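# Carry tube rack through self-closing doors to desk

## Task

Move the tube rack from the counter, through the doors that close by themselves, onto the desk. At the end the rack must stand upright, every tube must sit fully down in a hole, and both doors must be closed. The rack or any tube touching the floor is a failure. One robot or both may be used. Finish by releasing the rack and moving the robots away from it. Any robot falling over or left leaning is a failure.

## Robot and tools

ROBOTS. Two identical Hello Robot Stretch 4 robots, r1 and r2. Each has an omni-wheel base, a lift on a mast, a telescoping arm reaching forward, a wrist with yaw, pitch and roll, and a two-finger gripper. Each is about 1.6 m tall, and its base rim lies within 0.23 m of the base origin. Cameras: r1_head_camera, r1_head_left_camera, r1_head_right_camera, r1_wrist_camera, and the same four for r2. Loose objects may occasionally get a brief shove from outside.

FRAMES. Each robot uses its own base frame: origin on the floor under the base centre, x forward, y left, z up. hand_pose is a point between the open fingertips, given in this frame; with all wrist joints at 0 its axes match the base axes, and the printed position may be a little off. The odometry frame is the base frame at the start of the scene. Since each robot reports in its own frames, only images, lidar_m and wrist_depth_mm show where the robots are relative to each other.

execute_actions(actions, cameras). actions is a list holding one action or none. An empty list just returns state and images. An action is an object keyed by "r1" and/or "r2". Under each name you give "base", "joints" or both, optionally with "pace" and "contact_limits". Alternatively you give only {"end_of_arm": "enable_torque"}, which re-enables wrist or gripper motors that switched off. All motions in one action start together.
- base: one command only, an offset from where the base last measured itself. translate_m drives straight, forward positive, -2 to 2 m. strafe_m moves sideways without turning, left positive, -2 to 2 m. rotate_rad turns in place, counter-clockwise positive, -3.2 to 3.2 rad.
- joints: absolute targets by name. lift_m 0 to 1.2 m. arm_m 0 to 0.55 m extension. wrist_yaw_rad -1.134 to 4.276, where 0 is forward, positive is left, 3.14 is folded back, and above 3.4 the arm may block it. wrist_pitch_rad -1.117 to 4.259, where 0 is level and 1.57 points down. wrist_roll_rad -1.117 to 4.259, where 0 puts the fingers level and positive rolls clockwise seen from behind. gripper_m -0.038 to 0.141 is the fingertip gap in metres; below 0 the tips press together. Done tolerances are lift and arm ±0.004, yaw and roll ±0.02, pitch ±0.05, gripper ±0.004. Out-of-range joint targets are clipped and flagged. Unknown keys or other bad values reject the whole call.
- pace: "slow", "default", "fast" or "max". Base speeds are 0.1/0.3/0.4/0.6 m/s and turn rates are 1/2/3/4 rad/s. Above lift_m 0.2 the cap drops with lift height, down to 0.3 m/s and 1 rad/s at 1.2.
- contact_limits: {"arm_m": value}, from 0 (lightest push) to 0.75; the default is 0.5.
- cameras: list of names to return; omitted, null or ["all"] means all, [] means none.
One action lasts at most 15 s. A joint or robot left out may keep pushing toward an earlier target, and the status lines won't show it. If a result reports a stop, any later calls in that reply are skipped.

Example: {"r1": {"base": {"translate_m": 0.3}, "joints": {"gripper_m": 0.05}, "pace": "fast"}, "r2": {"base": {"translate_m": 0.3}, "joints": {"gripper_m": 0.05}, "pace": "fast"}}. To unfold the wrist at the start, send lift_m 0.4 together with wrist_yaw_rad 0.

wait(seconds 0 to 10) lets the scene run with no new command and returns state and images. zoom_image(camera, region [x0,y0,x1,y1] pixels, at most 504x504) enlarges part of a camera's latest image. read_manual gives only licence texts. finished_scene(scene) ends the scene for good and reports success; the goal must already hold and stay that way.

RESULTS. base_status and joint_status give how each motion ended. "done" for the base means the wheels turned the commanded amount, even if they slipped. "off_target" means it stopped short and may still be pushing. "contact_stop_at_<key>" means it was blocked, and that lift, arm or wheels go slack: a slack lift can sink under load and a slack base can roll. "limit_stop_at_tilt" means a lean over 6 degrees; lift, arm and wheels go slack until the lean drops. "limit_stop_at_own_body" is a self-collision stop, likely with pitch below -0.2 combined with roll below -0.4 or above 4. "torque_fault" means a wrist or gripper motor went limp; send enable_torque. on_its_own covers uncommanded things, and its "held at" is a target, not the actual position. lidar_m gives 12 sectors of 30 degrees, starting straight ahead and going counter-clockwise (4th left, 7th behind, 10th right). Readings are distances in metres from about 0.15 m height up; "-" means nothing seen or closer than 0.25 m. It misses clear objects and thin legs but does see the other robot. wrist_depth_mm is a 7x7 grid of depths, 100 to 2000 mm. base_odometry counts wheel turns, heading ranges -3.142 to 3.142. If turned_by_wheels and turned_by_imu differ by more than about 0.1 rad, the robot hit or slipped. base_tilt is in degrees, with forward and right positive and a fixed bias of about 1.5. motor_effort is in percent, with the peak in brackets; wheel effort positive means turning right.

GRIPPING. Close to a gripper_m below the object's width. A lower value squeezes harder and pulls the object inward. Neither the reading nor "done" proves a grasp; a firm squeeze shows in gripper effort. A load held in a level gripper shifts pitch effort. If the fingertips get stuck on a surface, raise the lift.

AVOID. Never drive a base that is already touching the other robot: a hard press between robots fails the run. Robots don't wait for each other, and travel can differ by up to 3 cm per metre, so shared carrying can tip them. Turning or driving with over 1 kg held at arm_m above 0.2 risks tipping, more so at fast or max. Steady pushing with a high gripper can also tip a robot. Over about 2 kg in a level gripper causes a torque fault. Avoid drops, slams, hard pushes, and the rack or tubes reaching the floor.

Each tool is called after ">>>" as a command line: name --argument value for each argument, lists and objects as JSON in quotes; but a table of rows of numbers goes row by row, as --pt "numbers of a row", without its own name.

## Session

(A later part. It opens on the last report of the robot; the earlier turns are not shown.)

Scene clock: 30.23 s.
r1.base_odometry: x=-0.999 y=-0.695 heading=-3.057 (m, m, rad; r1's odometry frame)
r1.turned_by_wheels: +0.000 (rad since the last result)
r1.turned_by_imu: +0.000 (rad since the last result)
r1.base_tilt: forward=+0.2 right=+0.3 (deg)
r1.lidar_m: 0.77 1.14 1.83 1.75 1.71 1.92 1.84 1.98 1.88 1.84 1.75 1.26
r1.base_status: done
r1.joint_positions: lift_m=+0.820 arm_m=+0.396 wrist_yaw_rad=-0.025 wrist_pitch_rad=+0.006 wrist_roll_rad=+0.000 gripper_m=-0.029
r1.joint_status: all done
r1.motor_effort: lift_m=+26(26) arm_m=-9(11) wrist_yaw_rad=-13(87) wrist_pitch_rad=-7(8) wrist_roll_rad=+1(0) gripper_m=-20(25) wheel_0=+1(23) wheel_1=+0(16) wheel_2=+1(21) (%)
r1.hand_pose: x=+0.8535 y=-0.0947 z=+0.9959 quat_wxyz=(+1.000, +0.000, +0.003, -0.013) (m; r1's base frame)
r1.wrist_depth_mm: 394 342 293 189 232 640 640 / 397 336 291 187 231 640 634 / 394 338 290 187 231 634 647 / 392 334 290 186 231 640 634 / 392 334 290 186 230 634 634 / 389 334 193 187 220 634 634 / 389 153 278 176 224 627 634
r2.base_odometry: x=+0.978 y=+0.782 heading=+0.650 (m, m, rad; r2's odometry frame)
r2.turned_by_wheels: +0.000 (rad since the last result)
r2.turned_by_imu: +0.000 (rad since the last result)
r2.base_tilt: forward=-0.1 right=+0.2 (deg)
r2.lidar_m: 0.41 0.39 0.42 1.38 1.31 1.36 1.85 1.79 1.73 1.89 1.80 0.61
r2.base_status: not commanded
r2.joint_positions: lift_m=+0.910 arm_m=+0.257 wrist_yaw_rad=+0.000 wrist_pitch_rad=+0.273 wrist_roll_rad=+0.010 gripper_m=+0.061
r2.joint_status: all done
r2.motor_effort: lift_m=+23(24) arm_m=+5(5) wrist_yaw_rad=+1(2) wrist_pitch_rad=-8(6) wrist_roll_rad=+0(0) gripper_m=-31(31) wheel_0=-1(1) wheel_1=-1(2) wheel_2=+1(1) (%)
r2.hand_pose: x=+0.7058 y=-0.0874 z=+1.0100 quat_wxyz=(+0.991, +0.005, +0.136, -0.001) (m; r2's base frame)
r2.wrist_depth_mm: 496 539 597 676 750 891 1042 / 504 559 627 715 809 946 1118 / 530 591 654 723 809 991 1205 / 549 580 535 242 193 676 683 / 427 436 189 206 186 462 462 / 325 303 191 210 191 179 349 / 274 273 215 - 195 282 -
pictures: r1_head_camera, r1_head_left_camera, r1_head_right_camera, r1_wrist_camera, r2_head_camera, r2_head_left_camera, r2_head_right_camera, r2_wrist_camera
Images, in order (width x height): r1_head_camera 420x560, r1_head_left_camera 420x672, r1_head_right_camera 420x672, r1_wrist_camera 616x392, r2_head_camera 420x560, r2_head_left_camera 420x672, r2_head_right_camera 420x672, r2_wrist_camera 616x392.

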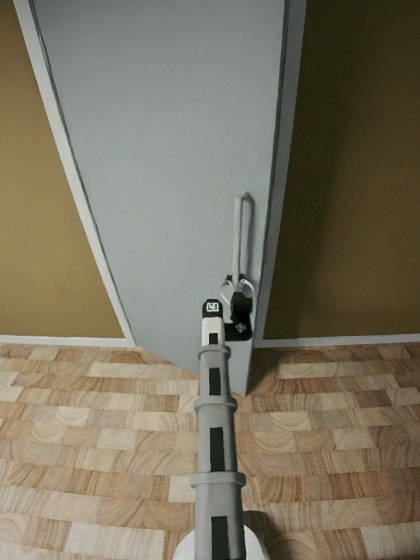

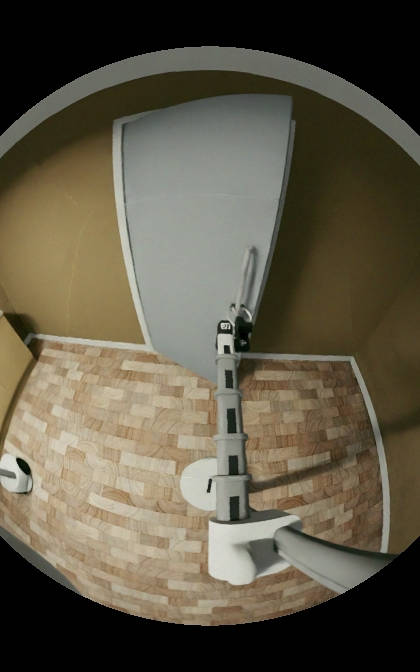

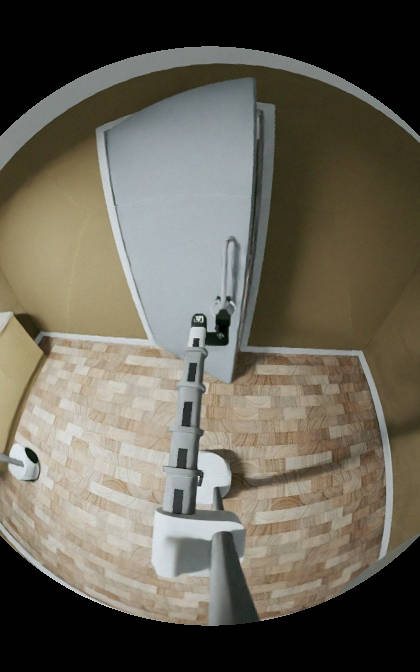

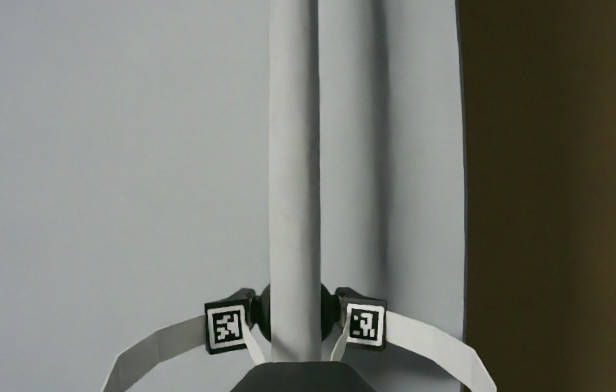

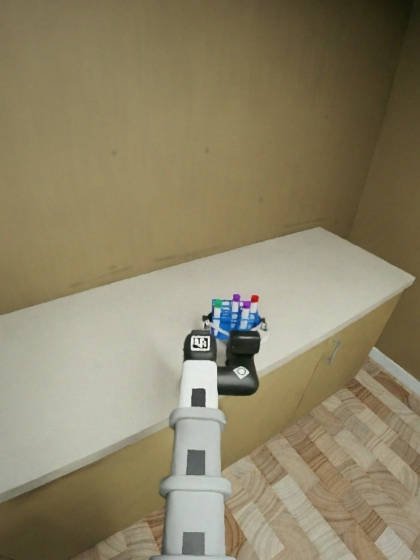

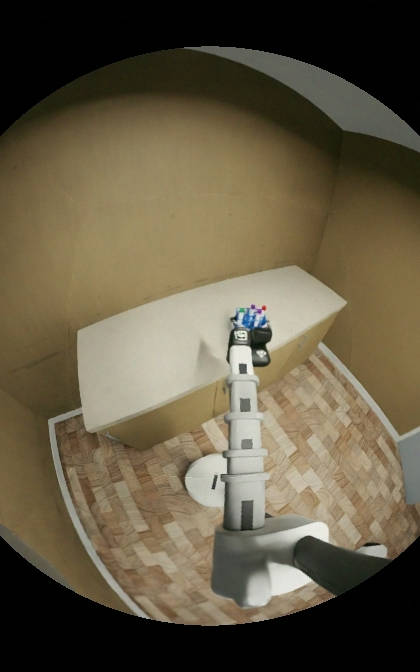

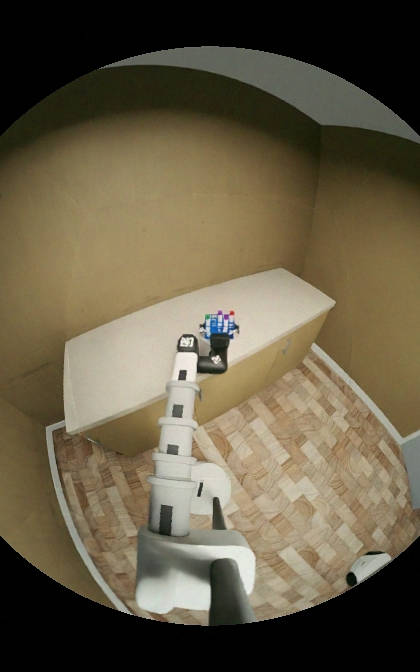

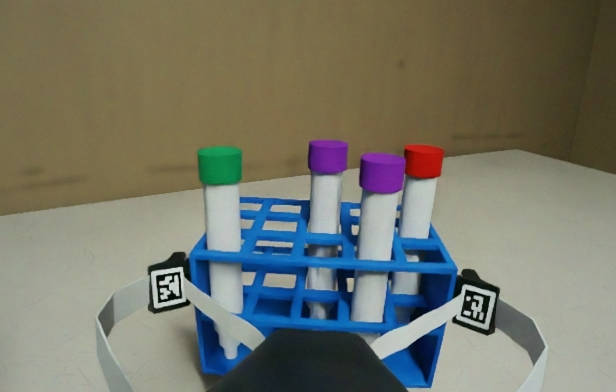

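>>> execute_actions --actions '[{"r1":{"base":{"strafe_m":0.155},"joints":{"arm_m":0.27,"wrist_yaw_rad":-0.15},"pace":"slow"},"r2":{"base":{"rotate_rad":0.52},"joints":{"arm_m":0.0},"pace":"slow"}}]' --cameras '["r1_head_camera","r1_wrist_camera"]'

Scene clock: 34.53 s.
r1.base_odometry: x=-0.986 y=-0.850 heading=-3.058 (m, m, rad; r1's odometry frame)
r1.turned_by_wheels: -0.001 (rad since the last result)
r1.turned_by_imu: -0.001 (rad since the last result)
r1.base_tilt: forward=+0.0 right=+0.1 (deg)
r1.lidar_m: 0.64 1.18 1.83 1.57 1.57 1.91 1.85 1.97 2.04 2.00 1.71 0.67
r1.base_status: done
r1.joint_positions: lift_m=+0.820 arm_m=+0.271 wrist_yaw_rad=-0.153 wrist_pitch_rad=+0.007 wrist_roll_rad=+0.000 gripper_m=-0.030
r1.joint_status: all done
r1.motor_effort: lift_m=+26(26) arm_m=-7(15) wrist_yaw_rad=+9(79) wrist_pitch_rad=-10(9) wrist_roll_rad=+0(1) gripper_m=-12(20) wheel_0=-6(15) wheel_1=-1(14) wheel_2=-1(16) (%)
r1.hand_pose: x=+0.7139 y=-0.1304 z=+0.9957 quat_wxyz=(+0.997, +0.000, +0.004, -0.076) (m; r1's base frame)
r1.wrist_depth_mm: 455 368 301 179 227 854 891 / 455 368 300 178 227 223 866 / 455 362 301 177 227 211 891 / 449 359 300 177 225 211 878 / 449 359 298 177 225 211 866 / 449 362 189 177 213 209 854 / 445 332 293 173 218 208 878
r2.base_odometry: x=+0.978 y=+0.783 heading=+1.170 (m, m, rad; r2's odometry frame)
r2.turned_by_wheels: +0.520 (rad since the last result)
r2.turned_by_imu: +0.523 (rad since the last result)
r2.base_tilt: forward=-0.1 right=+0.2 (deg)
r2.lidar_m: 0.39 0.41 1.39 1.30 1.36 1.84 1.69 1.56 1.91 1.79 0.59 0.43
r2.base_status: done
r2.joint_positions: lift_m=+0.910 arm_m=+0.002 wrist_yaw_rad=+0.000 wrist_pitch_rad=+0.273 wrist_roll_rad=+0.010 gripper_m=+0.061
r2.joint_status: all done
joint sent to its limit — the command would take r2.arm_m past its lower limit, so that joint was sent only as far as its limit.
r2.motor_effort: lift_m=+23(23) arm_m=-5(6) wrist_yaw_rad=+0(1) wrist_pitch_rad=-8(7) wrist_roll_rad=+1(0) gripper_m=-29(30) wheel_0=-3(6) wheel_1=-1(5) wheel_2=-1(3) (%)
r2.hand_pose: x=+0.4506 y=-0.0874 z=+1.0100 quat_wxyz=(+0.991, +0.005, +0.136, -0.001) (m; r2's base frame)
r2.wrist_depth_mm: 715 715 715 723 715 707 707 / 750 750 741 759 741 732 732 / 798 788 778 778 759 778 778 / 597 615 539 243 193 676 691 / 427 439 192 206 188 469 466 / 329 304 191 211 192 180 353 / 276 274 216 - 195 285 -
pictures: r1_head_camera, r1_wrist_camera
Images, in order (width x height): r1_head_camera 420x560, r1_wrist_camera 616x392.

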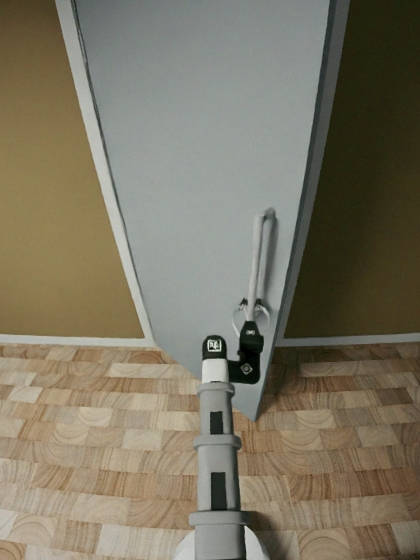

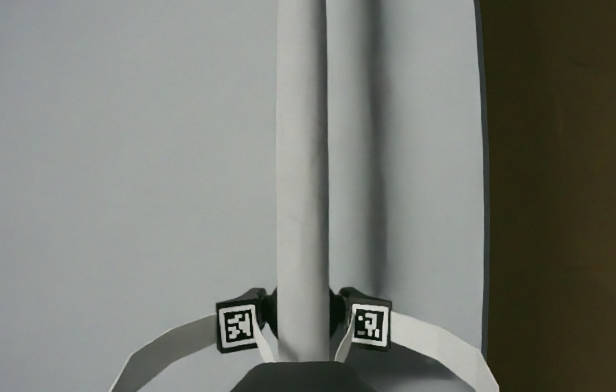

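>>> execute_actions --actions '[{"r1":{"base":{"strafe_m":0.22},"joints":{"arm_m":0.175,"wrist_yaw_rad":-0.36},"pace":"slow"},"r2":{"base":{"translate_m":-0.75}}}]' --cameras '["r1_head_camera","r1_wrist_camera","r1_head_left_camera"]'

Scene clock: 42.47 s.
torque_fault: r1.wrist_yaw_rad switched itself off since the last result.
r1.base_odometry: x=-0.968 y=-1.069 heading=-3.058 (m, m, rad; r1's odometry frame)
r1.turned_by_wheels: +0.000 (rad since the last result)
r1.turned_by_imu: +0.005 (rad since the last result)
r1.base_tilt: forward=+0.0 right=+0.1 (deg)
r1.lidar_m: 0.67 1.31 1.87 1.86 0.68 0.80 1.84 1.99 2.30 2.19 1.71 0.54
r1.base_status: done
r1.joint_positions: lift_m=+0.820 arm_m=+0.176 wrist_yaw_rad=-0.389 wrist_pitch_rad=+0.006 wrist_roll_rad=+0.000 gripper_m=-0.030
r1.joint_status: wrist_yaw_rad torque_fault (moved -0.236 of -0.207); the others done
r1.on_its_own: wrist_yaw_rad is off since a torque_fault, until you send "end_of_arm": "enable_torque" (your -0.360 is given up)
r1.motor_effort: lift_m=+25(26) arm_m=-7(15) wrist_yaw_rad=+1(97) wrist_pitch_rad=-8(11) wrist_roll_rad=+0(1) gripper_m=-14(23) wheel_0=-2(15) wheel_1=+0(9) wheel_2=-1(21) (%)
r1.hand_pose: x=+0.5809 y=-0.1904 z=+0.9959 quat_wxyz=(+0.981, +0.000, +0.003, -0.193) (m; r1's base frame)
r1.wrist_depth_mm: 480 377 301 174 221 205 1336 / 480 373 301 173 222 206 1366 / 473 366 301 172 222 206 1308 / 466 366 298 172 220 206 1336 / 469 366 297 171 220 205 1336 / 473 364 283 171 212 204 1336 / 466 373 285 168 210 195 1366
r2.base_odometry: x=+0.685 y=+0.092 heading=+1.170 (m, m, rad; r2's odometry frame)
r2.turned_by_wheels: +0.000 (rad since the last result)
r2.turned_by_imu: +0.002 (rad since the last result)
r2.base_tilt: forward=-0.1 right=+0.1 (deg)
r2.lidar_m: 0.42 1.20 1.34 1.30 1.33 1.80 2.99 0.70 0.75 1.83 1.70 0.45
r2.base_status: done
r2.joint_positions: lift_m=+0.910 arm_m=+0.002 wrist_yaw_rad=+0.000 wrist_pitch_rad=+0.273 wrist_roll_rad=+0.010 gripper_m=+0.061
r2.joint_status: not commanded
r2.motor_effort: lift_m=+23(23) arm_m=-5(5) wrist_yaw_rad=+2(1) wrist_pitch_rad=-7(7) wrist_roll_rad=+0(0) gripper_m=-30(31) wheel_0=-1(8) wheel_1=+0(6) wheel_2=-1(11) (%)
r2.hand_pose: x=+0.4506 y=-0.0874 z=+1.0100 quat_wxyz=(+0.991, +0.005, +0.136, -0.001) (m; r2's base frame)
r2.wrist_depth_mm: 1430 1397 1430 1397 1430 1366 1336 / 1430 1430 1464 1464 1464 1430 1430 / 1537 1499 1060 1060 1138 1205 1308 / 1576 1618 976 243 192 976 976 / 1708 1756 188 206 187 1025 1042 / 1661 1138 191 211 191 179 1098 / 1430 1397 216 - 195 1160 1160
pictures: r1_head_camera, r1_head_left_camera, r1_wrist_camera
Images, in order (width x height): r1_head_camera 420x560, r1_head_left_camera 420x672, r1_wrist_camera 616x392.

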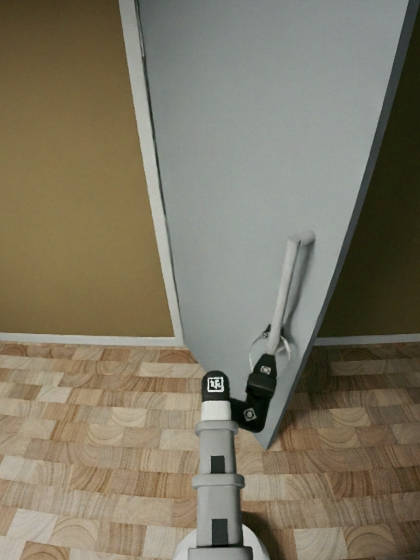

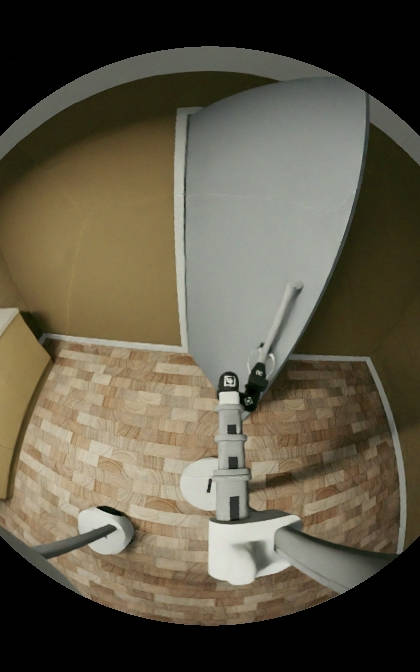

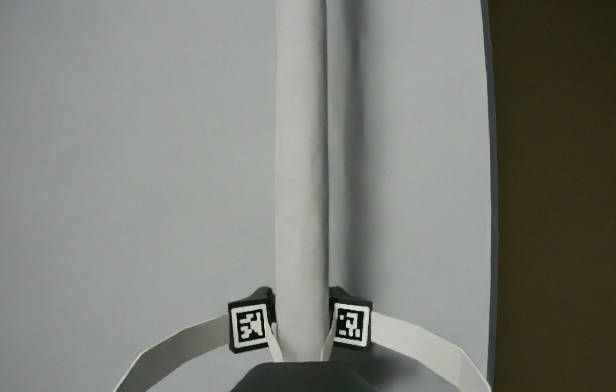

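>>> execute_actions --actions '[{"r1":{"base":{"strafe_m":0.26},"joints":{"arm_m":0.185},"pace":"slow"},"r2":{"base":{"translate_m":-1.1},"joints":{"lift_m":0.75}}}]' --cameras '["r1_head_camera","r1_wrist_camera","r1_head_right_camera"]'

Scene clock: 49.00 s.
r1.base_odometry: x=-0.946 y=-1.328 heading=-3.059 (m, m, rad; r1's odometry frame)
r1.turned_by_wheels: +0.000 (rad since the last result)
r1.turned_by_imu: -0.003 (rad since the last result)
r1.base_tilt: forward=+0.1 right=+0.2 (deg)
r1.lidar_m: 0.80 1.30 1.67 1.60 1.70 1.88 0.49 0.43 0.66 2.48 1.77 0.47
r1.base_status: done
r1.joint_positions: lift_m=+0.820 arm_m=+0.184 wrist_yaw_rad=-0.801 wrist_pitch_rad=+0.006 wrist_roll_rad=+0.000 gripper_m=-0.030
r1.joint_status: all done
r1.on_its_own: wrist_yaw_rad is off since a torque_fault, until you send "end_of_arm": "enable_torque" (your -0.360 is given up)
r1.motor_effort: lift_m=+25(26) arm_m=+6(6) wrist_yaw_rad=+0(1) wrist_pitch_rad=-7(7) wrist_roll_rad=+0(1) gripper_m=-15(15) wheel_0=-4(9) wheel_1=+0(7) wheel_2=-2(3) (%)
r1.hand_pose: x=+0.4927 y=-0.2680 z=+0.9959 quat_wxyz=(+0.921, +0.001, +0.003, -0.390) (m; r1's base frame)
r1.wrist_depth_mm: 366 320 281 174 228 - - / 366 319 279 173 225 - - / 364 317 279 172 225 - - / 357 315 277 173 226 - - / 359 314 276 172 224 - - / 362 315 267 172 219 - - / 359 307 266 167 217 - -
r2.base_odometry: x=+0.255 y=-0.921 heading=+1.169 (m, m, rad; r2's odometry frame)
r2.turned_by_wheels: +0.000 (rad since the last result)
r2.turned_by_imu: +0.003 (rad since the last result)
r2.base_tilt: forward=-0.1 right=+0.2 (deg)
r2.lidar_m: 0.41 1.84 1.33 1.26 1.30 1.76 1.87 1.92 1.94 1.89 0.67 0.66
r2.base_status: done
r2.joint_positions: lift_m=+0.750 arm_m=+0.002 wrist_yaw_rad=+0.000 wrist_pitch_rad=+0.273 wrist_roll_rad=+0.010 gripper_m=+0.061
r2.joint_status: all done
r2.motor_effort: lift_m=+14(20) arm_m=-5(4) wrist_yaw_rad=+2(1) wrist_pitch_rad=-7(8) wrist_roll_rad=+0(0) gripper_m=-31(31) wheel_0=-2(7) wheel_1=+0(5) wheel_2=+0(11) (%)
r2.hand_pose: x=+0.4506 y=-0.0874 z=+0.8508 quat_wxyz=(+0.991, +0.005, +0.136, -0.001) (m; r2's base frame)
r2.wrist_depth_mm: 1808 - - - - - - / 1863 - - - 1921 1921 - / 1808 - - - - - - / 1863 - - 242 193 - - / 1756 1863 189 206 186 - - / 1397 1336 191 211 191 179 1576 / 1229 1229 216 - 195 1255 1229
pictures: r1_head_camera, r1_head_right_camera, r1_wrist_camera
Images, in order (width x height): r1_head_camera 420x560, r1_head_right_camera 420x672, r1_wrist_camera 616x392.

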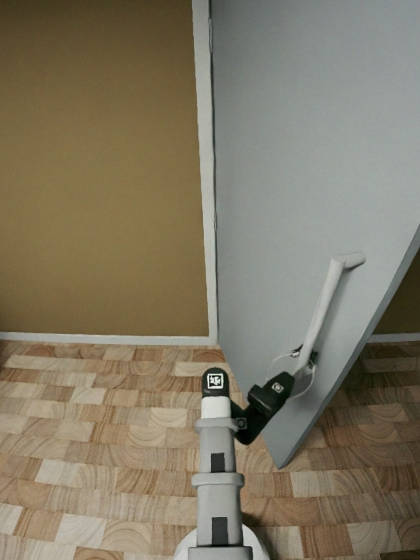

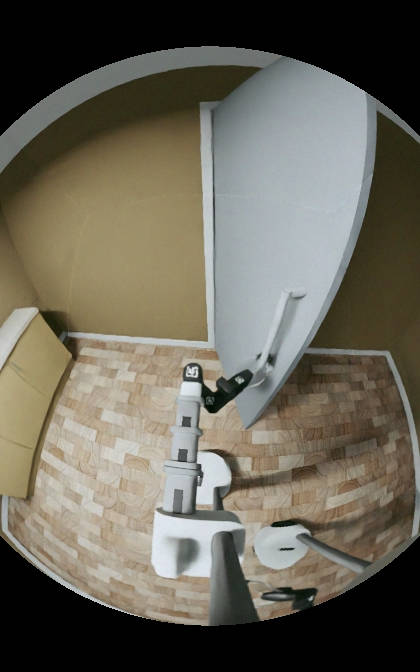

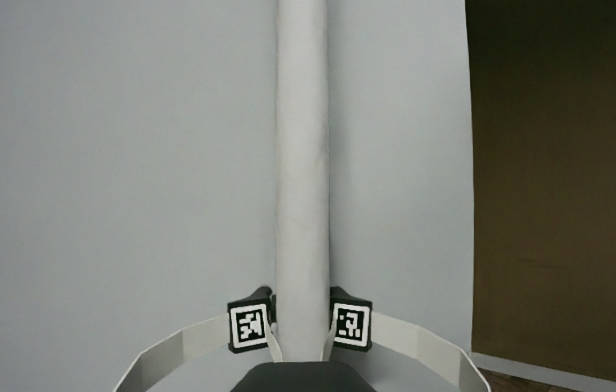

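>>> execute_actions --actions '[{"r1":{"base":{"strafe_m":0.21},"joints":{"arm_m":0.195},"pace":"slow"},"r2":{"base":{"rotate_rad":1.571},"pace":"slow"}}]' --cameras '["r1_head_camera","r1_wrist_camera","r1_head_right_camera"]'

Scene clock: 52.63 s.
r1.base_odometry: x=-0.929 y=-1.537 heading=-3.059 (m, m, rad; r1's odometry frame)
r1.turned_by_wheels: +0.000 (rad since the last result)
r1.turned_by_imu: -0.002 (rad since the last result)
r1.base_tilt: forward=+0.0 right=+0.2 (deg)
r1.lidar_m: 1.00 1.34 1.44 1.40 1.48 1.88 1.82 0.87 0.81 2.68 1.72 0.47
r1.base_status: done
r1.joint_positions: lift_m=+0.820 arm_m=+0.194 wrist_yaw_rad=-0.953 wrist_pitch_rad=+0.006 wrist_roll_rad=+0.000 gripper_m=-0.030
r1.joint_status: all done
r1.on_its_own: wrist_yaw_rad is off since a torque_fault, until you send "end_of_arm": "enable_torque" (your -0.360 is given up)
r1.motor_effort: lift_m=+26(26) arm_m=+7(8) wrist_yaw_rad=+1(1) wrist_pitch_rad=-7(7) wrist_roll_rad=-1(0) gripper_m=-15(15) wheel_0=-4(9) wheel_1=+0(5) wheel_2=-1(2) (%)
r1.hand_pose: x=+0.4605 y=-0.2858 z=+0.9959 quat_wxyz=(+0.889, +0.001, +0.003, -0.459) (m; r1's base frame)
r1.wrist_depth_mm: 418 349 293 175 224 - - / 418 343 291 174 224 - - / 413 342 289 174 224 226 - / 407 340 287 173 223 215 - / 410 340 287 171 222 215 - / 410 340 273 171 214 224 - / 404 330 274 168 213 - -
r2.base_odometry: x=+0.255 y=-0.921 heading=+2.740 (m, m, rad; r2's odometry frame)
r2.turned_by_wheels: +1.571 (rad since the last result)
r2.turned_by_imu: +1.583 (rad since the last result)
r2.base_tilt: forward=-0.1 right=+0.2 (deg)
r2.lidar_m: 0.42 1.32 1.76 1.84 1.89 1.98 1.87 0.98 0.81 2.26 1.85 1.32
r2.base_status: done
r2.joint_positions: lift_m=+0.750 arm_m=+0.002 wrist_yaw_rad=+0.000 wrist_pitch_rad=+0.273 wrist_roll_rad=+0.010 gripper_m=+0.061
r2.joint_status: not commanded
r2.motor_effort: lift_m=+14(14) arm_m=-5(5) wrist_yaw_rad=+0(2) wrist_pitch_rad=-7(7) wrist_roll_rad=+0(0) gripper_m=-29(30) wheel_0=-3(3) wheel_1=-2(4) wheel_2=-1(8) (%)
r2.hand_pose: x=+0.4506 y=-0.0874 z=+0.8508 quat_wxyz=(+0.991, +0.005, +0.136, -0.001) (m; r2's base frame)
r2.wrist_depth_mm: 946 960 931 931 931 917 917 / 991 991 976 960 960 960 946 / 1025 1042 1042 1025 1008 1025 991 / 1098 1098 1078 242 194 1060 1078 / 1160 1160 188 206 185 1098 1138 / 1229 1160 191 211 192 180 1182 / 1255 1229 216 - 195 1229 1229
pictures: r1_head_camera, r1_head_right_camera, r1_wrist_camera
Images, in order (width x height): r1_head_camera 420x560, r1_head_right_camera 420x672, r1_wrist_camera 616x392.

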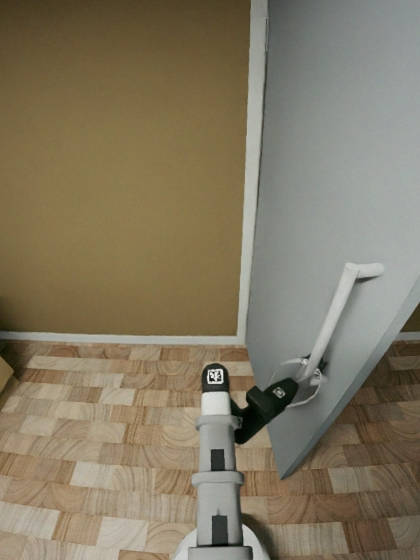

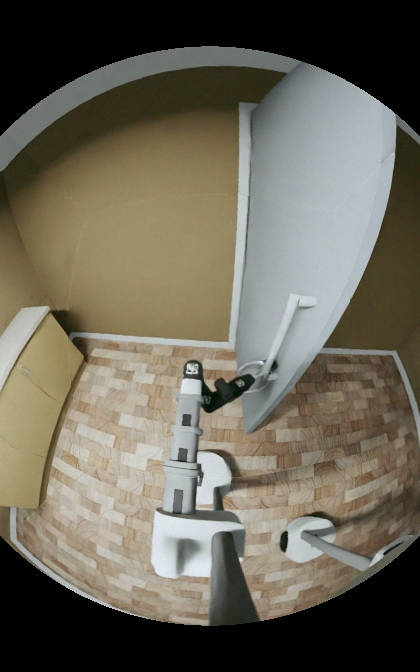

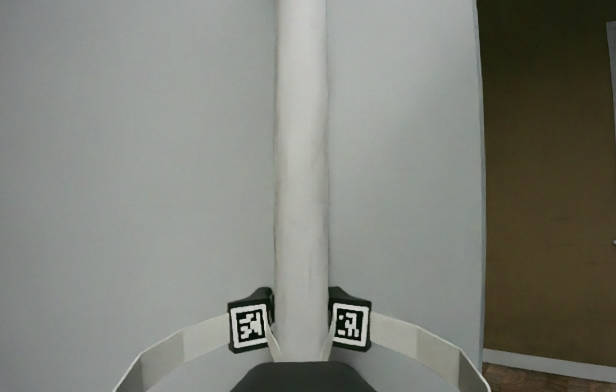

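>>> execute_actions --actions '[{"r1":{"end_of_arm":"enable_torque"},"r2":{"base":{"translate_m":-1.02}}}]' --cameras '["r1_head_right_camera","r2_head_right_camera"]'

Scene clock: 58.03 s.
r1.base_odometry: x=-0.929 y=-1.537 heading=-3.059 (m, m, rad; r1's odometry frame)
r1.turned_by_wheels: +0.000 (rad since the last result)
r1.turned_by_imu: -0.002 (rad since the last result)
r1.base_tilt: forward=+0.0 right=+0.3 (deg)
r1.lidar_m: 1.00 1.32 1.43 1.37 1.50 1.89 1.81 1.97 2.77 0.67 0.72 0.46
r1.base_status: not commanded
r1.joint_positions: lift_m=+0.820 arm_m=+0.194 wrist_yaw_rad=-0.953 wrist_pitch_rad=+0.006 wrist_roll_rad=+0.000 gripper_m=-0.030
r1.joint_status: not commanded
r1.end_of_arm: enable_torque: each motor that was off is on again
r1.on_its_own: wrist_yaw_rad is held at -0.953, not at your -0.360, since a torque_fault
r1.motor_effort: lift_m=+26(26) arm_m=+7(7) wrist_yaw_rad=+0(0) wrist_pitch_rad=-8(7) wrist_roll_rad=+0(0) gripper_m=-16(14) wheel_0=-4(4) wheel_1=+0(0) wheel_2=-1(1) (%)
r1.hand_pose: x=+0.4605 y=-0.2858 z=+0.9959 quat_wxyz=(+0.889, +0.001, +0.003, -0.459) (m; r1's base frame)
r1.wrist_depth_mm: 415 347 291 175 224 - - / 415 345 290 174 223 - - / 415 340 289 173 224 226 - / 413 338 287 172 224 215 - / 413 338 286 171 223 213 - / 410 340 274 172 214 224 - / 404 329 274 168 213 - -
r2.base_odometry: x=+1.194 y=-1.319 heading=+2.740 (m, m, rad; r2's odometry frame)
r2.turned_by_wheels: +0.000 (rad since the last result)
r2.turned_by_imu: +0.003 (rad since the last result)
r2.base_tilt: forward=-0.1 right=+0.2 (deg)
r2.lidar_m: 0.41 2.37 1.90 1.84 1.23 0.88 0.89 0.86 0.54 0.51 0.74 2.37
r2.base_status: done
r2.joint_positions: lift_m=+0.750 arm_m=+0.002 wrist_yaw_rad=+0.000 wrist_pitch_rad=+0.273 wrist_roll_rad=+0.010 gripper_m=+0.061
r2.joint_status: not commanded
r2.motor_effort: lift_m=+14(14) arm_m=-5(5) wrist_yaw_rad=+0(0) wrist_pitch_rad=-8(8) wrist_roll_rad=+0(0) gripper_m=-30(31) wheel_0=-2(7) wheel_1=-1(6) wheel_2=-2(10) (%)
r2.hand_pose: x=+0.4506 y=-0.0874 z=+0.8508 quat_wxyz=(+0.991, +0.005, +0.136, -0.001) (m; r2's base frame)
r2.wrist_depth_mm: 1921 1863 1863 1863 1863 1863 1863 / 1921 1921 1921 1921 1921 1863 1863 / - - - - - - - / - - - 242 190 - - / 1863 1863 187 207 185 - - / 1464 1336 191 211 192 180 1576 / 1205 1229 216 - 195 1281 1255
pictures: r1_head_right_camera, r2_head_right_camera
Images, in order (width x height): r1_head_right_camera 420x672, r2_head_right_camera 420x672.

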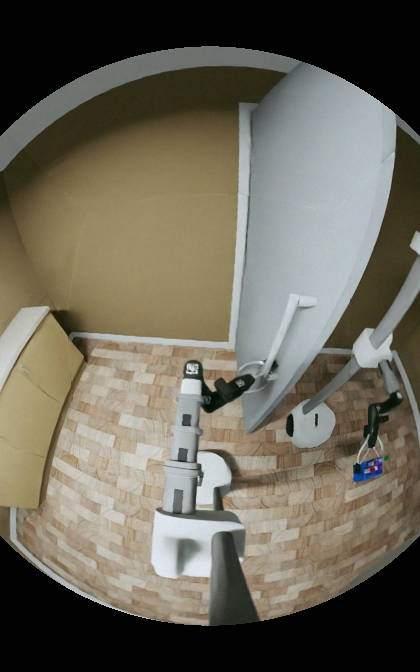

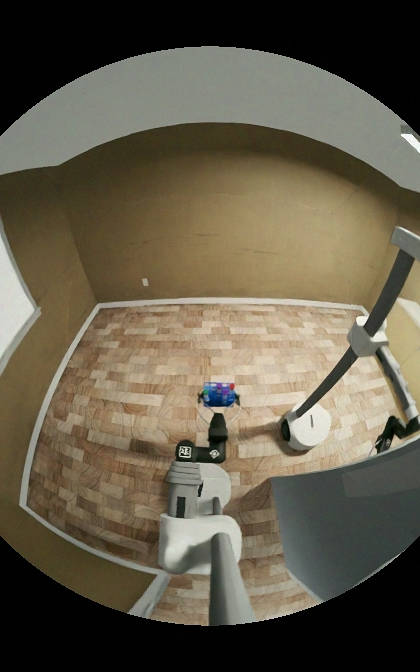

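>>> execute_actions --actions '[{"r2":{"base":{"strafe_m":-0.27}}}]' --cameras '["r2_head_right_camera"]'

>>> execute_actions --actions '[{"r1":{"joints":{"gripper_m":0.10}}}]' --cameras '["r1_wrist_camera","r1_head_camera"]'

Scene clock: 60.63 s.
r1.base_odometry: x=-0.929 y=-1.537 heading=-3.059 (m, m, rad; r1's odometry frame)
r1.turned_by_wheels: +0.000 (rad since the last result)
r1.turned_by_imu: -0.001 (rad since the last result)
r1.base_tilt: forward=+0.2 right=+0.2 (deg)
r1.lidar_m: 1.03 1.32 1.44 1.37 1.47 1.91 1.82 1.96 2.75 0.39 0.47 0.45
r1.base_status: not commanded
r1.joint_positions: lift_m=+0.820 arm_m=+0.194 wrist_yaw_rad=-0.953 wrist_pitch_rad=+0.006 wrist_roll_rad=+0.000 gripper_m=-0.030
r1.joint_status: not commanded
r1.on_its_own: wrist_yaw_rad is held at -0.953, not at your -0.360, since a torque_fault
r1.motor_effort: lift_m=+25(25) arm_m=+7(7) wrist_yaw_rad=+1(0) wrist_pitch_rad=-7(7) wrist_roll_rad=+0(0) gripper_m=-18(16) wheel_0=-4(4) wheel_1=+0(0) wheel_2=-1(1) (%)
r1.hand_pose: x=+0.4605 y=-0.2858 z=+0.9959 quat_wxyz=(+0.889, +0.001, +0.003, -0.459) (m; r1's base frame)
r1.wrist_depth_mm: 415 349 293 175 224 - - / 415 345 290 174 224 - - / 413 340 289 174 224 226 - / 410 342 289 172 224 215 - / 413 338 287 172 222 214 392 / 407 340 274 171 214 224 - / 404 330 276 167 213 - -
r2.base_odometry: x=+1.300 y=-1.071 heading=+2.740 (m, m, rad; r2's odometry frame)
r2.turned_by_wheels: +0.000 (rad since the last result)
r2.turned_by_imu: +0.000 (rad since the last result)
r2.base_tilt: forward=-0.1 right=+0.2 (deg)
r2.lidar_m: 0.40 2.34 2.18 2.11 1.24 0.99 3.24 0.42 0.25 0.25 0.49 0.57
r2.base_status: done
r2.joint_positions: lift_m=+0.750 arm_m=+0.002 wrist_yaw_rad=+0.000 wrist_pitch_rad=+0.273 wrist_roll_rad=+0.010 gripper_m=+0.061
r2.joint_status: not commanded
r2.motor_effort: lift_m=+14(15) arm_m=-5(5) wrist_yaw_rad=+1(1) wrist_pitch_rad=-8(8) wrist_roll_rad=+0(1) gripper_m=-31(31) wheel_0=-1(6) wheel_1=+0(8) wheel_2=-1(0) (%)
r2.hand_pose: x=+0.4506 y=-0.0874 z=+0.8507 quat_wxyz=(+0.991, +0.005, +0.136, -0.001) (m; r2's base frame)
r2.wrist_depth_mm: 1921 1808 1808 1808 1808 1808 1808 / 1983 1921 1983 1983 1921 1921 1921 / - - - - - - - / - - - 242 193 - - / 1863 1921 188 206 188 - - / 1499 1366 191 210 191 179 1537 / 1205 1255 216 - 195 1255 1255
pictures: r2_head_right_camera
Images, in order (width x height): r2_head_right_camera 420x672.

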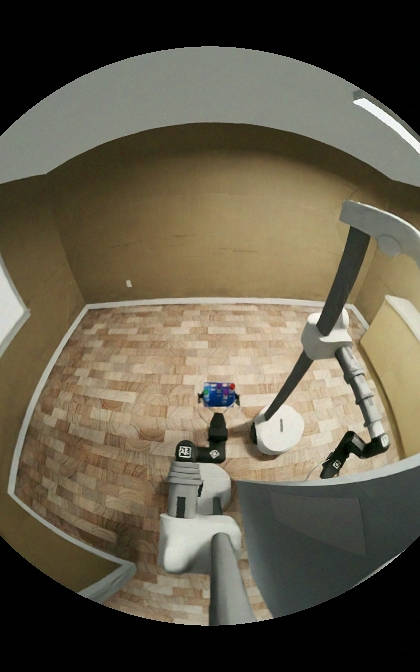

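Scene clock: 62.63 s.
r1.base_odometry: x=-0.929 y=-1.537 heading=-3.059 (m, m, rad; r1's odometry frame)
r1.turned_by_wheels: +0.000 (rad since the last result)
r1.turned_by_imu: -0.001 (rad since the last result)
r1.base_tilt: forward=+0.1 right=+0.2 (deg)
r1.lidar_m: 1.04 1.35 1.44 1.39 1.46 1.88 1.83 1.95 2.74 0.37 0.47 0.49
r1.base_status: not commanded
r1.joint_positions: lift_m=+0.820 arm_m=+0.194 wrist_yaw_rad=-0.953 wrist_pitch_rad=+0.006 wrist_roll_rad=+0.000 gripper_m=+0.100
r1.joint_status: all done
r1.on_its_own: wrist_yaw_rad is held at -0.953, not at your -0.360, since a torque_fault
r1.motor_effort: lift_m=+26(26) arm_m=+7(7) wrist_yaw_rad=+1(9) wrist_pitch_rad=-7(7) wrist_roll_rad=+0(0) gripper_m=+0(17) wheel_0=-3(4) wheel_1=+0(0) wheel_2=-1(1) (%)
r1.hand_pose: x=+0.4604 y=-0.2858 z=+0.9959 quat_wxyz=(+0.889, +0.001, +0.003, -0.459) (m; r1's base frame)
r1.wrist_depth_mm: 459 397 342 303 266 - - / 466 394 342 301 267 - - / 455 389 340 301 266 258 - / 459 392 340 300 266 254 - / 455 387 336 298 266 253 392 / 459 387 218 297 208 253 - / 452 368 334 145 262 - -
r2.base_odometry: x=+1.300 y=-1.071 heading=+2.740 (m, m, rad; r2's odometry frame)
r2.turned_by_wheels: +0.000 (rad since the last result)
r2.turned_by_imu: +0.000 (rad since the last result)
r2.base_tilt: forward=-0.2 right=+0.2 (deg)
r2.lidar_m: 0.41 2.37 2.19 2.12 1.22 0.99 3.22 0.38 0.25 0.38 0.52 0.56
r2.base_status: not commanded
r2.joint_positions: lift_m=+0.750 arm_m=+0.002 wrist_yaw_rad=+0.000 wrist_pitch_rad=+0.273 wrist_roll_rad=+0.010 gripper_m=+0.061
r2.joint_status: not commanded
r2.motor_effort: lift_m=+14(15) arm_m=-4(5) wrist_yaw_rad=+2(0) wrist_pitch_rad=-8(8) wrist_roll_rad=+0(0) gripper_m=-29(30) wheel_0=+1(4) wheel_1=-2(4) wheel_2=-2(3) (%)
r2.hand_pose: x=+0.4506 y=-0.0874 z=+0.8507 quat_wxyz=(+0.991, +0.005, +0.136, -0.001) (m; r2's base frame)
r2.wrist_depth_mm: 1808 1863 1863 1808 1863 1756 1863 / 1921 1983 1921 1983 1863 1863 1921 / - - - - - - - / - - - 241 190 - - / 1863 1921 189 208 185 - - / 1464 1366 191 211 192 179 1537 / 1229 1205 216 - 195 1281 1255
pictures: r1_head_camera, r1_wrist_camera
Images, in order (width x height): r1_head_camera 420x560, r1_wrist_camera 616x392.

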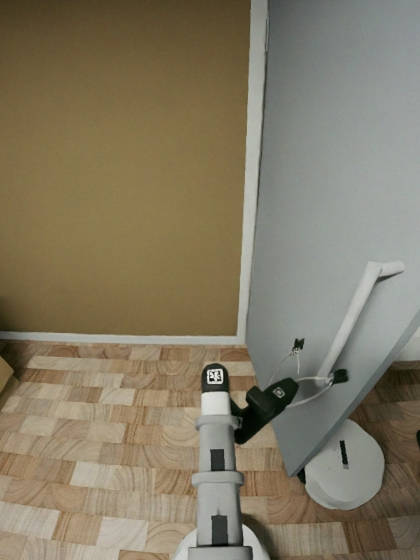

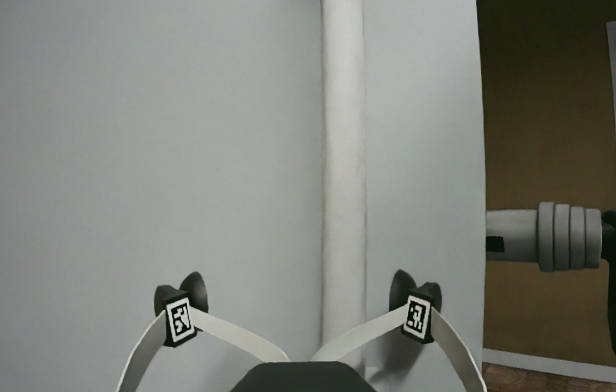

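>>> execute_actions --actions '[{"r1":{"base":{"strafe_m":0.12},"joints":{"arm_m":0.12},"pace":"slow"}}]' --cameras '["r1_wrist_camera","r1_head_camera"]'

Scene clock: 65.60 s.
r1.base_odometry: x=-0.919 y=-1.657 heading=-3.059 (m, m, rad; r1's odometry frame)
r1.turned_by_wheels: +0.000 (rad since the last result)
r1.turned_by_imu: -0.001 (rad since the last result)
r1.base_tilt: forward=+0.2 right=+0.1 (deg)
r1.lidar_m: 1.27 1.34 1.32 1.26 1.36 1.87 1.82 1.96 2.73 0.50 0.56 0.54
r1.base_status: done
r1.joint_positions: lift_m=+0.820 arm_m=+0.121 wrist_yaw_rad=-0.953 wrist_pitch_rad=+0.006 wrist_roll_rad=+0.000 gripper_m=+0.100
r1.joint_status: all done
r1.on_its_own: wrist_yaw_rad is held at -0.953, not at your -0.360, since a torque_fault
r1.motor_effort: lift_m=+26(26) arm_m=-7(7) wrist_yaw_rad=+0(1) wrist_pitch_rad=-8(8) wrist_roll_rad=+0(0) gripper_m=-1(1) wheel_0=-2(6) wheel_1=+0(6) wheel_2=-1(2) (%)
r1.hand_pose: x=+0.3879 y=-0.2858 z=+0.9959 quat_wxyz=(+0.889, +0.001, +0.003, -0.459) (m; r1's base frame)
r1.wrist_depth_mm: 683 585 504 445 404 - - / 683 591 508 445 407 - - / 668 585 500 449 410 - - / 668 580 500 445 404 - - / 676 574 496 442 404 - 496 / 676 574 219 442 211 - 433 / 661 554 500 145 397 - -
r2.base_odometry: x=+1.300 y=-1.071 heading=+2.739 (m, m, rad; r2's odometry frame)
r2.turned_by_wheels: +0.000 (rad since the last result)
r2.turned_by_imu: +0.000 (rad since the last result)
r2.base_tilt: forward=-0.1 right=+0.2 (deg)
r2.lidar_m: 0.40 2.37 2.19 2.10 1.23 0.98 3.24 0.39 0.25 0.40 0.40 0.72
r2.base_status: not commanded
r2.joint_positions: lift_m=+0.750 arm_m=+0.002 wrist_yaw_rad=+0.000 wrist_pitch_rad=+0.273 wrist_roll_rad=+0.010 gripper_m=+0.061
r2.joint_status: not commanded
r2.motor_effort: lift_m=+15(15) arm_m=-5(4) wrist_yaw_rad=+1(3) wrist_pitch_rad=-8(8) wrist_roll_rad=+0(0) gripper_m=-28(29) wheel_0=+1(1) wheel_1=-3(3) wheel_2=-2(2) (%)
r2.hand_pose: x=+0.4506 y=-0.0874 z=+0.8507 quat_wxyz=(+0.991, +0.005, +0.136, -0.001) (m; r2's base frame)
r2.wrist_depth_mm: 1863 1863 1808 1863 1808 1808 1808 / 1863 1983 1983 1921 1983 1983 1863 / - - - - - - - / - - - 242 195 - - / 1863 1921 192 207 186 - - / 1397 1366 191 211 191 180 1618 / 1205 1205 216 - 196 1255 1229
pictures: r1_head_camera, r1_wrist_camera
Images, in order (width x height): r1_head_camera 420x560, r1_wrist_camera 616x392.

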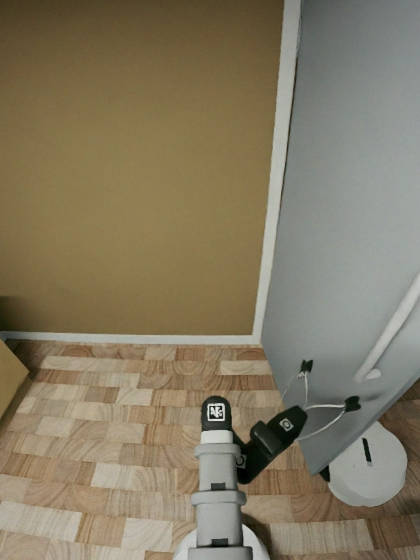

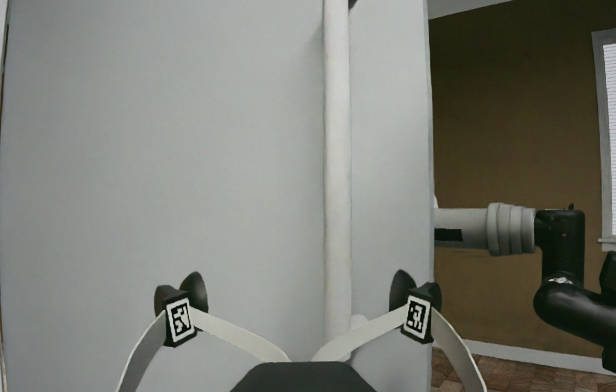

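>>> execute_actions --actions '[{"r1":{"base":{"translate_m":-0.35},"joints":{"arm_m":0.0,"lift_m":0.35,"wrist_yaw_rad":3.1,"gripper_m":0.03},"pace":"fast"},"r2":{"base":{"translate_m":-0.08},"pace":"slow"}}]' --cameras '["r2_head_right_camera","r1_head_right_camera"]'

Scene clock: 69.10 s.
r1.base_odometry: x=-0.570 y=-1.628 heading=-3.059 (m, m, rad; r1's odometry frame)
r1.turned_by_wheels: +0.000 (rad since the last result)
r1.turned_by_imu: +0.000 (rad since the last result)
r1.base_tilt: forward=-0.1 right=+0.4 (deg)
r1.lidar_m: 1.49 1.74 1.34 1.28 1.35 1.51 1.46 1.55 2.22 2.78 0.66 0.83
r1.base_status: done
r1.joint_positions: lift_m=+0.350 arm_m=+0.001 wrist_yaw_rad=+3.100 wrist_pitch_rad=+0.006 wrist_roll_rad=+0.000 gripper_m=+0.030
r1.joint_status: all done
r1.motor_effort: lift_m=+15(24) arm_m=-6(7) wrist_yaw_rad=+1(6) wrist_pitch_rad=-6(7) wrist_roll_rad=+0(1) gripper_m=-6(5) wheel_0=-1(7) wheel_1=+1(5) wheel_2=-2(9) (%)
r1.hand_pose: x=-0.1125 y=+0.0994 z=+0.5269 quat_wxyz=(+0.021, -0.003, +0.000, +1.000) (m; r1's base frame)
r1.wrist_depth_mm: - 140 1661 1618 1661 1708 1661 / - 140 1661 1708 1618 1661 1661 / - 132 230 1618 1708 1708 1661 / 112 139 297 1661 1576 1618 1618 / 1618 1618 1576 1618 1661 1661 1661 / 1618 1576 206 1618 1576 1708 1661 / 1397 1336 1308 152 732 1336 1366
r2.base_odometry: x=+1.373 y=-1.102 heading=+2.739 (m, m, rad; r2's odometry frame)
r2.turned_by_wheels: +0.000 (rad since the last result)
r2.turned_by_imu: +0.000 (rad since the last result)
r2.base_tilt: forward=-0.1 right=+0.2 (deg)
r2.lidar_m: 0.40 2.45 2.18 2.13 1.13 0.92 3.15 0.40 0.25 - 0.98 0.89
r2.base_status: done
r2.joint_positions: lift_m=+0.750 arm_m=+0.002 wrist_yaw_rad=+0.000 wrist_pitch_rad=+0.273 wrist_roll_rad=+0.010 gripper_m=+0.061
r2.joint_status: not commanded
r2.motor_effort: lift_m=+15(14) arm_m=-5(5) wrist_yaw_rad=+2(1) wrist_pitch_rad=-8(7) wrist_roll_rad=+0(1) gripper_m=-32(29) wheel_0=-2(7) wheel_1=-2(4) wheel_2=+1(3) (%)
r2.hand_pose: x=+0.4506 y=-0.0874 z=+0.8507 quat_wxyz=(+0.991, +0.005, +0.136, -0.001) (m; r2's base frame)
r2.wrist_depth_mm: 1921 1921 1921 1921 1921 1921 1863 / - - - - - - 1863 / - - - - - - - / - - - 242 194 - 759 / 1863 1863 188 206 186 1983 741 / 1464 1336 192 211 192 179 1499 / 1205 1229 216 - 195 1205 1205
pictures: r1_head_right_camera, r2_head_right_camera
Images, in order (width x height): r1_head_right_camera 420x672, r2_head_right_camera 420x672.

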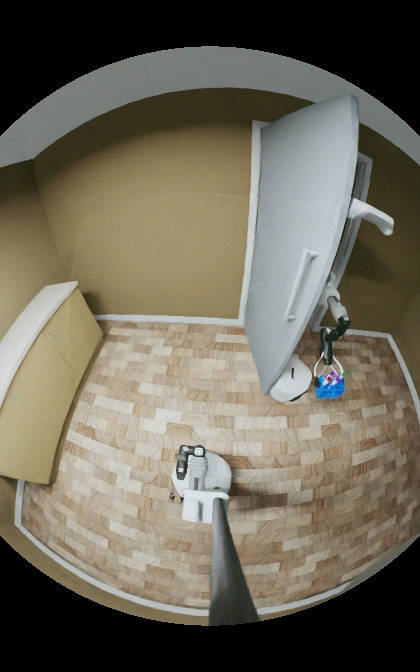

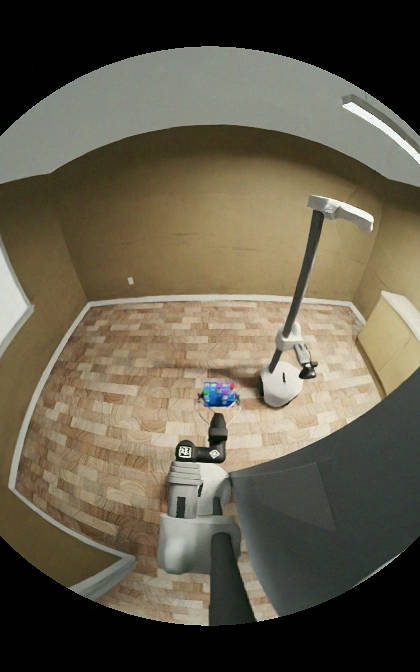

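>>> execute_actions --actions '[{"r1":{"base":{"strafe_m":-1.19},"pace":"max"},"r2":{"base":{"strafe_m":-0.10},"pace":"slow"}}]' --cameras '["r1_head_camera","r1_head_left_camera"]'

Scene clock: 73.07 s.
r1.base_odometry: x=-0.668 y=-0.442 heading=-3.059 (m, m, rad; r1's odometry frame)
r1.turned_by_wheels: +0.000 (rad since the last result)
r1.turned_by_imu: -0.003 (rad since the last result)
r1.base_tilt: forward=+0.0 right=+0.1 (deg)
r1.lidar_m: 1.56 0.81 0.69 2.49 2.06 1.56 1.52 1.60 1.66 1.59 1.68 1.64
r1.base_status: done
r1.joint_positions: lift_m=+0.350 arm_m=+0.001 wrist_yaw_rad=+3.100 wrist_pitch_rad=+0.006 wrist_roll_rad=+0.000 gripper_m=+0.030
r1.joint_status: not commanded
r1.motor_effort: lift_m=+18(18) arm_m=-7(7) wrist_yaw_rad=+0(1) wrist_pitch_rad=-7(7) wrist_roll_rad=-1(1) gripper_m=-6(2) wheel_0=-2(12) wheel_1=+2(14) wheel_2=-1(1) (%)
r1.hand_pose: x=-0.1125 y=+0.0993 z=+0.5267 quat_wxyz=(+0.021, -0.003, +0.000, +1.000) (m; r1's base frame)
r1.wrist_depth_mm: - 140 1661 1756 1708 1756 1661 / - 140 1661 1618 1708 1708 1756 / - 131 229 1661 1708 1808 1756 / 112 139 296 1708 1708 1708 1708 / 1618 1618 1708 1708 1661 1618 1708 / 1661 1618 207 1708 1661 1708 1708 / 1430 1336 1255 152 723 1336 1366
r2.base_odometry: x=+1.412 y=-1.010 heading=+2.739 (m, m, rad; r2's odometry frame)
r2.turned_by_wheels: +0.000 (rad since the last result)
r2.turned_by_imu: +0.000 (rad since the last result)
r2.base_tilt: forward=-0.2 right=+0.2 (deg)
r2.lidar_m: 0.41 0.79 0.86 2.23 1.13 0.95 3.14 0.32 0.25 - 2.06 2.47
r2.base_status: done
r2.joint_positions: lift_m=+0.750 arm_m=+0.002 wrist_yaw_rad=+0.000 wrist_pitch_rad=+0.273 wrist_roll_rad=+0.010 gripper_m=+0.061
r2.joint_status: not commanded
r2.motor_effort: lift_m=+15(15) arm_m=-5(5) wrist_yaw_rad=+2(2) wrist_pitch_rad=-9(8) wrist_roll_rad=+0(1) gripper_m=-30(30) wheel_0=+3(4) wheel_1=-1(7) wheel_2=+0(0) (%)
r2.hand_pose: x=+0.4506 y=-0.0874 z=+0.8507 quat_wxyz=(+0.991, +0.005, +0.136, -0.001) (m; r2's base frame)
r2.wrist_depth_mm: 1983 1921 1863 1863 1863 1863 1863 / - - - - - - - / - - - - - - - / - - - 242 194 - - / 1863 1921 193 207 186 - - / 1430 1336 192 211 191 180 1576 / 946 1229 216 - 195 1281 1229
pictures: r1_head_camera, r1_head_left_camera
Images, in order (width x height): r1_head_camera 420x560, r1_head_left_camera 420x672.

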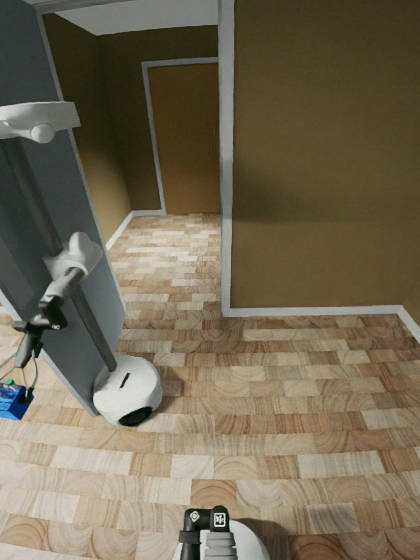

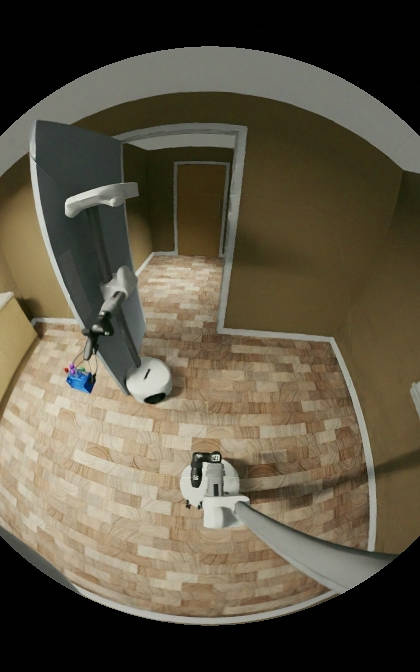

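>>> execute_actions --actions '[{"r1":{"base":{"translate_m":1.25},"pace":"max"}}]' --cameras '["r1_head_camera","r1_head_left_camera"]'

Scene clock: 77.13 s.
r1.base_odometry: x=-1.913 y=-0.545 heading=-3.059 (m, m, rad; r1's odometry frame)
r1.turned_by_wheels: +0.000 (rad since the last result)
r1.turned_by_imu: -0.005 (rad since the last result)
r1.base_tilt: forward=+0.1 right=+0.4 (deg)
r1.lidar_m: 0.29 1.96 0.81 0.74 0.44 0.50 2.78 2.27 1.75 1.16 0.45 0.31
r1.base_status: done
r1.joint_positions: lift_m=+0.350 arm_m=+0.001 wrist_yaw_rad=+3.100 wrist_pitch_rad=+0.006 wrist_roll_rad=+0.000 gripper_m=+0.030
r1.joint_status: not commanded
r1.motor_effort: lift_m=+18(18) arm_m=-6(6) wrist_yaw_rad=+0(0) wrist_pitch_rad=-7(7) wrist_roll_rad=+1(1) gripper_m=-4(3) wheel_0=-1(7) wheel_1=+0(4) wheel_2=+0(14) (%)
r1.hand_pose: x=-0.1125 y=+0.0994 z=+0.5267 quat_wxyz=(+0.021, -0.003, +0.000, +1.000) (m; r1's base frame)
r1.wrist_depth_mm: - 141 - - - - 707 / - 140 - - - - - / - 131 229 - - - - / 112 139 296 - - - - / - - - - - - - / - - 207 - 1756 - - / 1397 1336 1308 152 732 1308 1366
r2.base_odometry: x=+1.412 y=-1.010 heading=+2.739 (m, m, rad; r2's odometry frame)
r2.turned_by_wheels: +0.000 (rad since the last result)
r2.turned_by_imu: -0.001 (rad since the last result)
r2.base_tilt: forward=-0.1 right=+0.2 (deg)
r2.lidar_m: 0.39 2.45 2.29 2.22 0.48 0.50 3.14 0.32 0.25 - 2.08 2.46
r2.base_status: not commanded
r2.joint_positions: lift_m=+0.750 arm_m=+0.002 wrist_yaw_rad=+0.000 wrist_pitch_rad=+0.273 wrist_roll_rad=+0.010 gripper_m=+0.061
r2.joint_status: not commanded
r2.motor_effort: lift_m=+14(14) arm_m=-5(5) wrist_yaw_rad=+0(3) wrist_pitch_rad=-8(8) wrist_roll_rad=+0(0) gripper_m=-29(28) wheel_0=+3(3) wheel_1=-1(1) wheel_2=+0(0) (%)
r2.hand_pose: x=+0.4506 y=-0.0874 z=+0.8507 quat_wxyz=(+0.991, +0.005, +0.136, -0.001) (m; r2's base frame)
r2.wrist_depth_mm: 1983 1921 1983 1863 1921 1921 1863 / - - - - - - - / - - - - - - - / - - - 243 194 - - / 1863 1921 189 207 186 - - / 1464 1366 192 210 191 179 1576 / 1205 1229 215 - 195 1255 1255
pictures: r1_head_camera, r1_head_left_camera
Images, in order (width x height): r1_head_camera 420x560, r1_head_left_camera 420x672.

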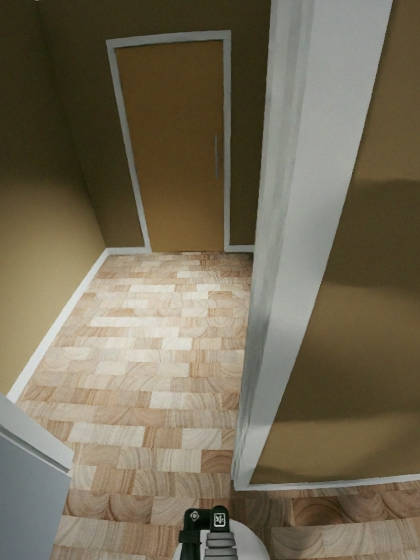

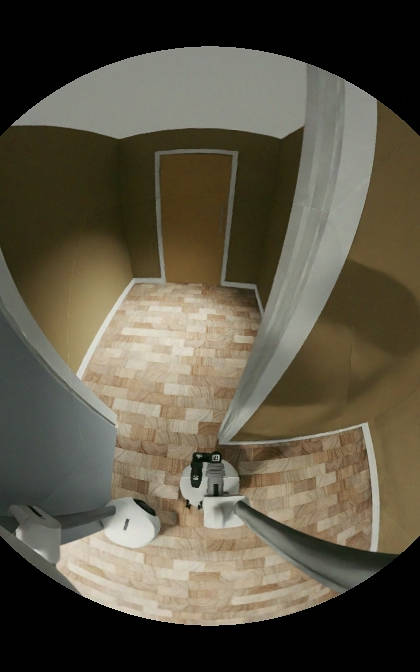

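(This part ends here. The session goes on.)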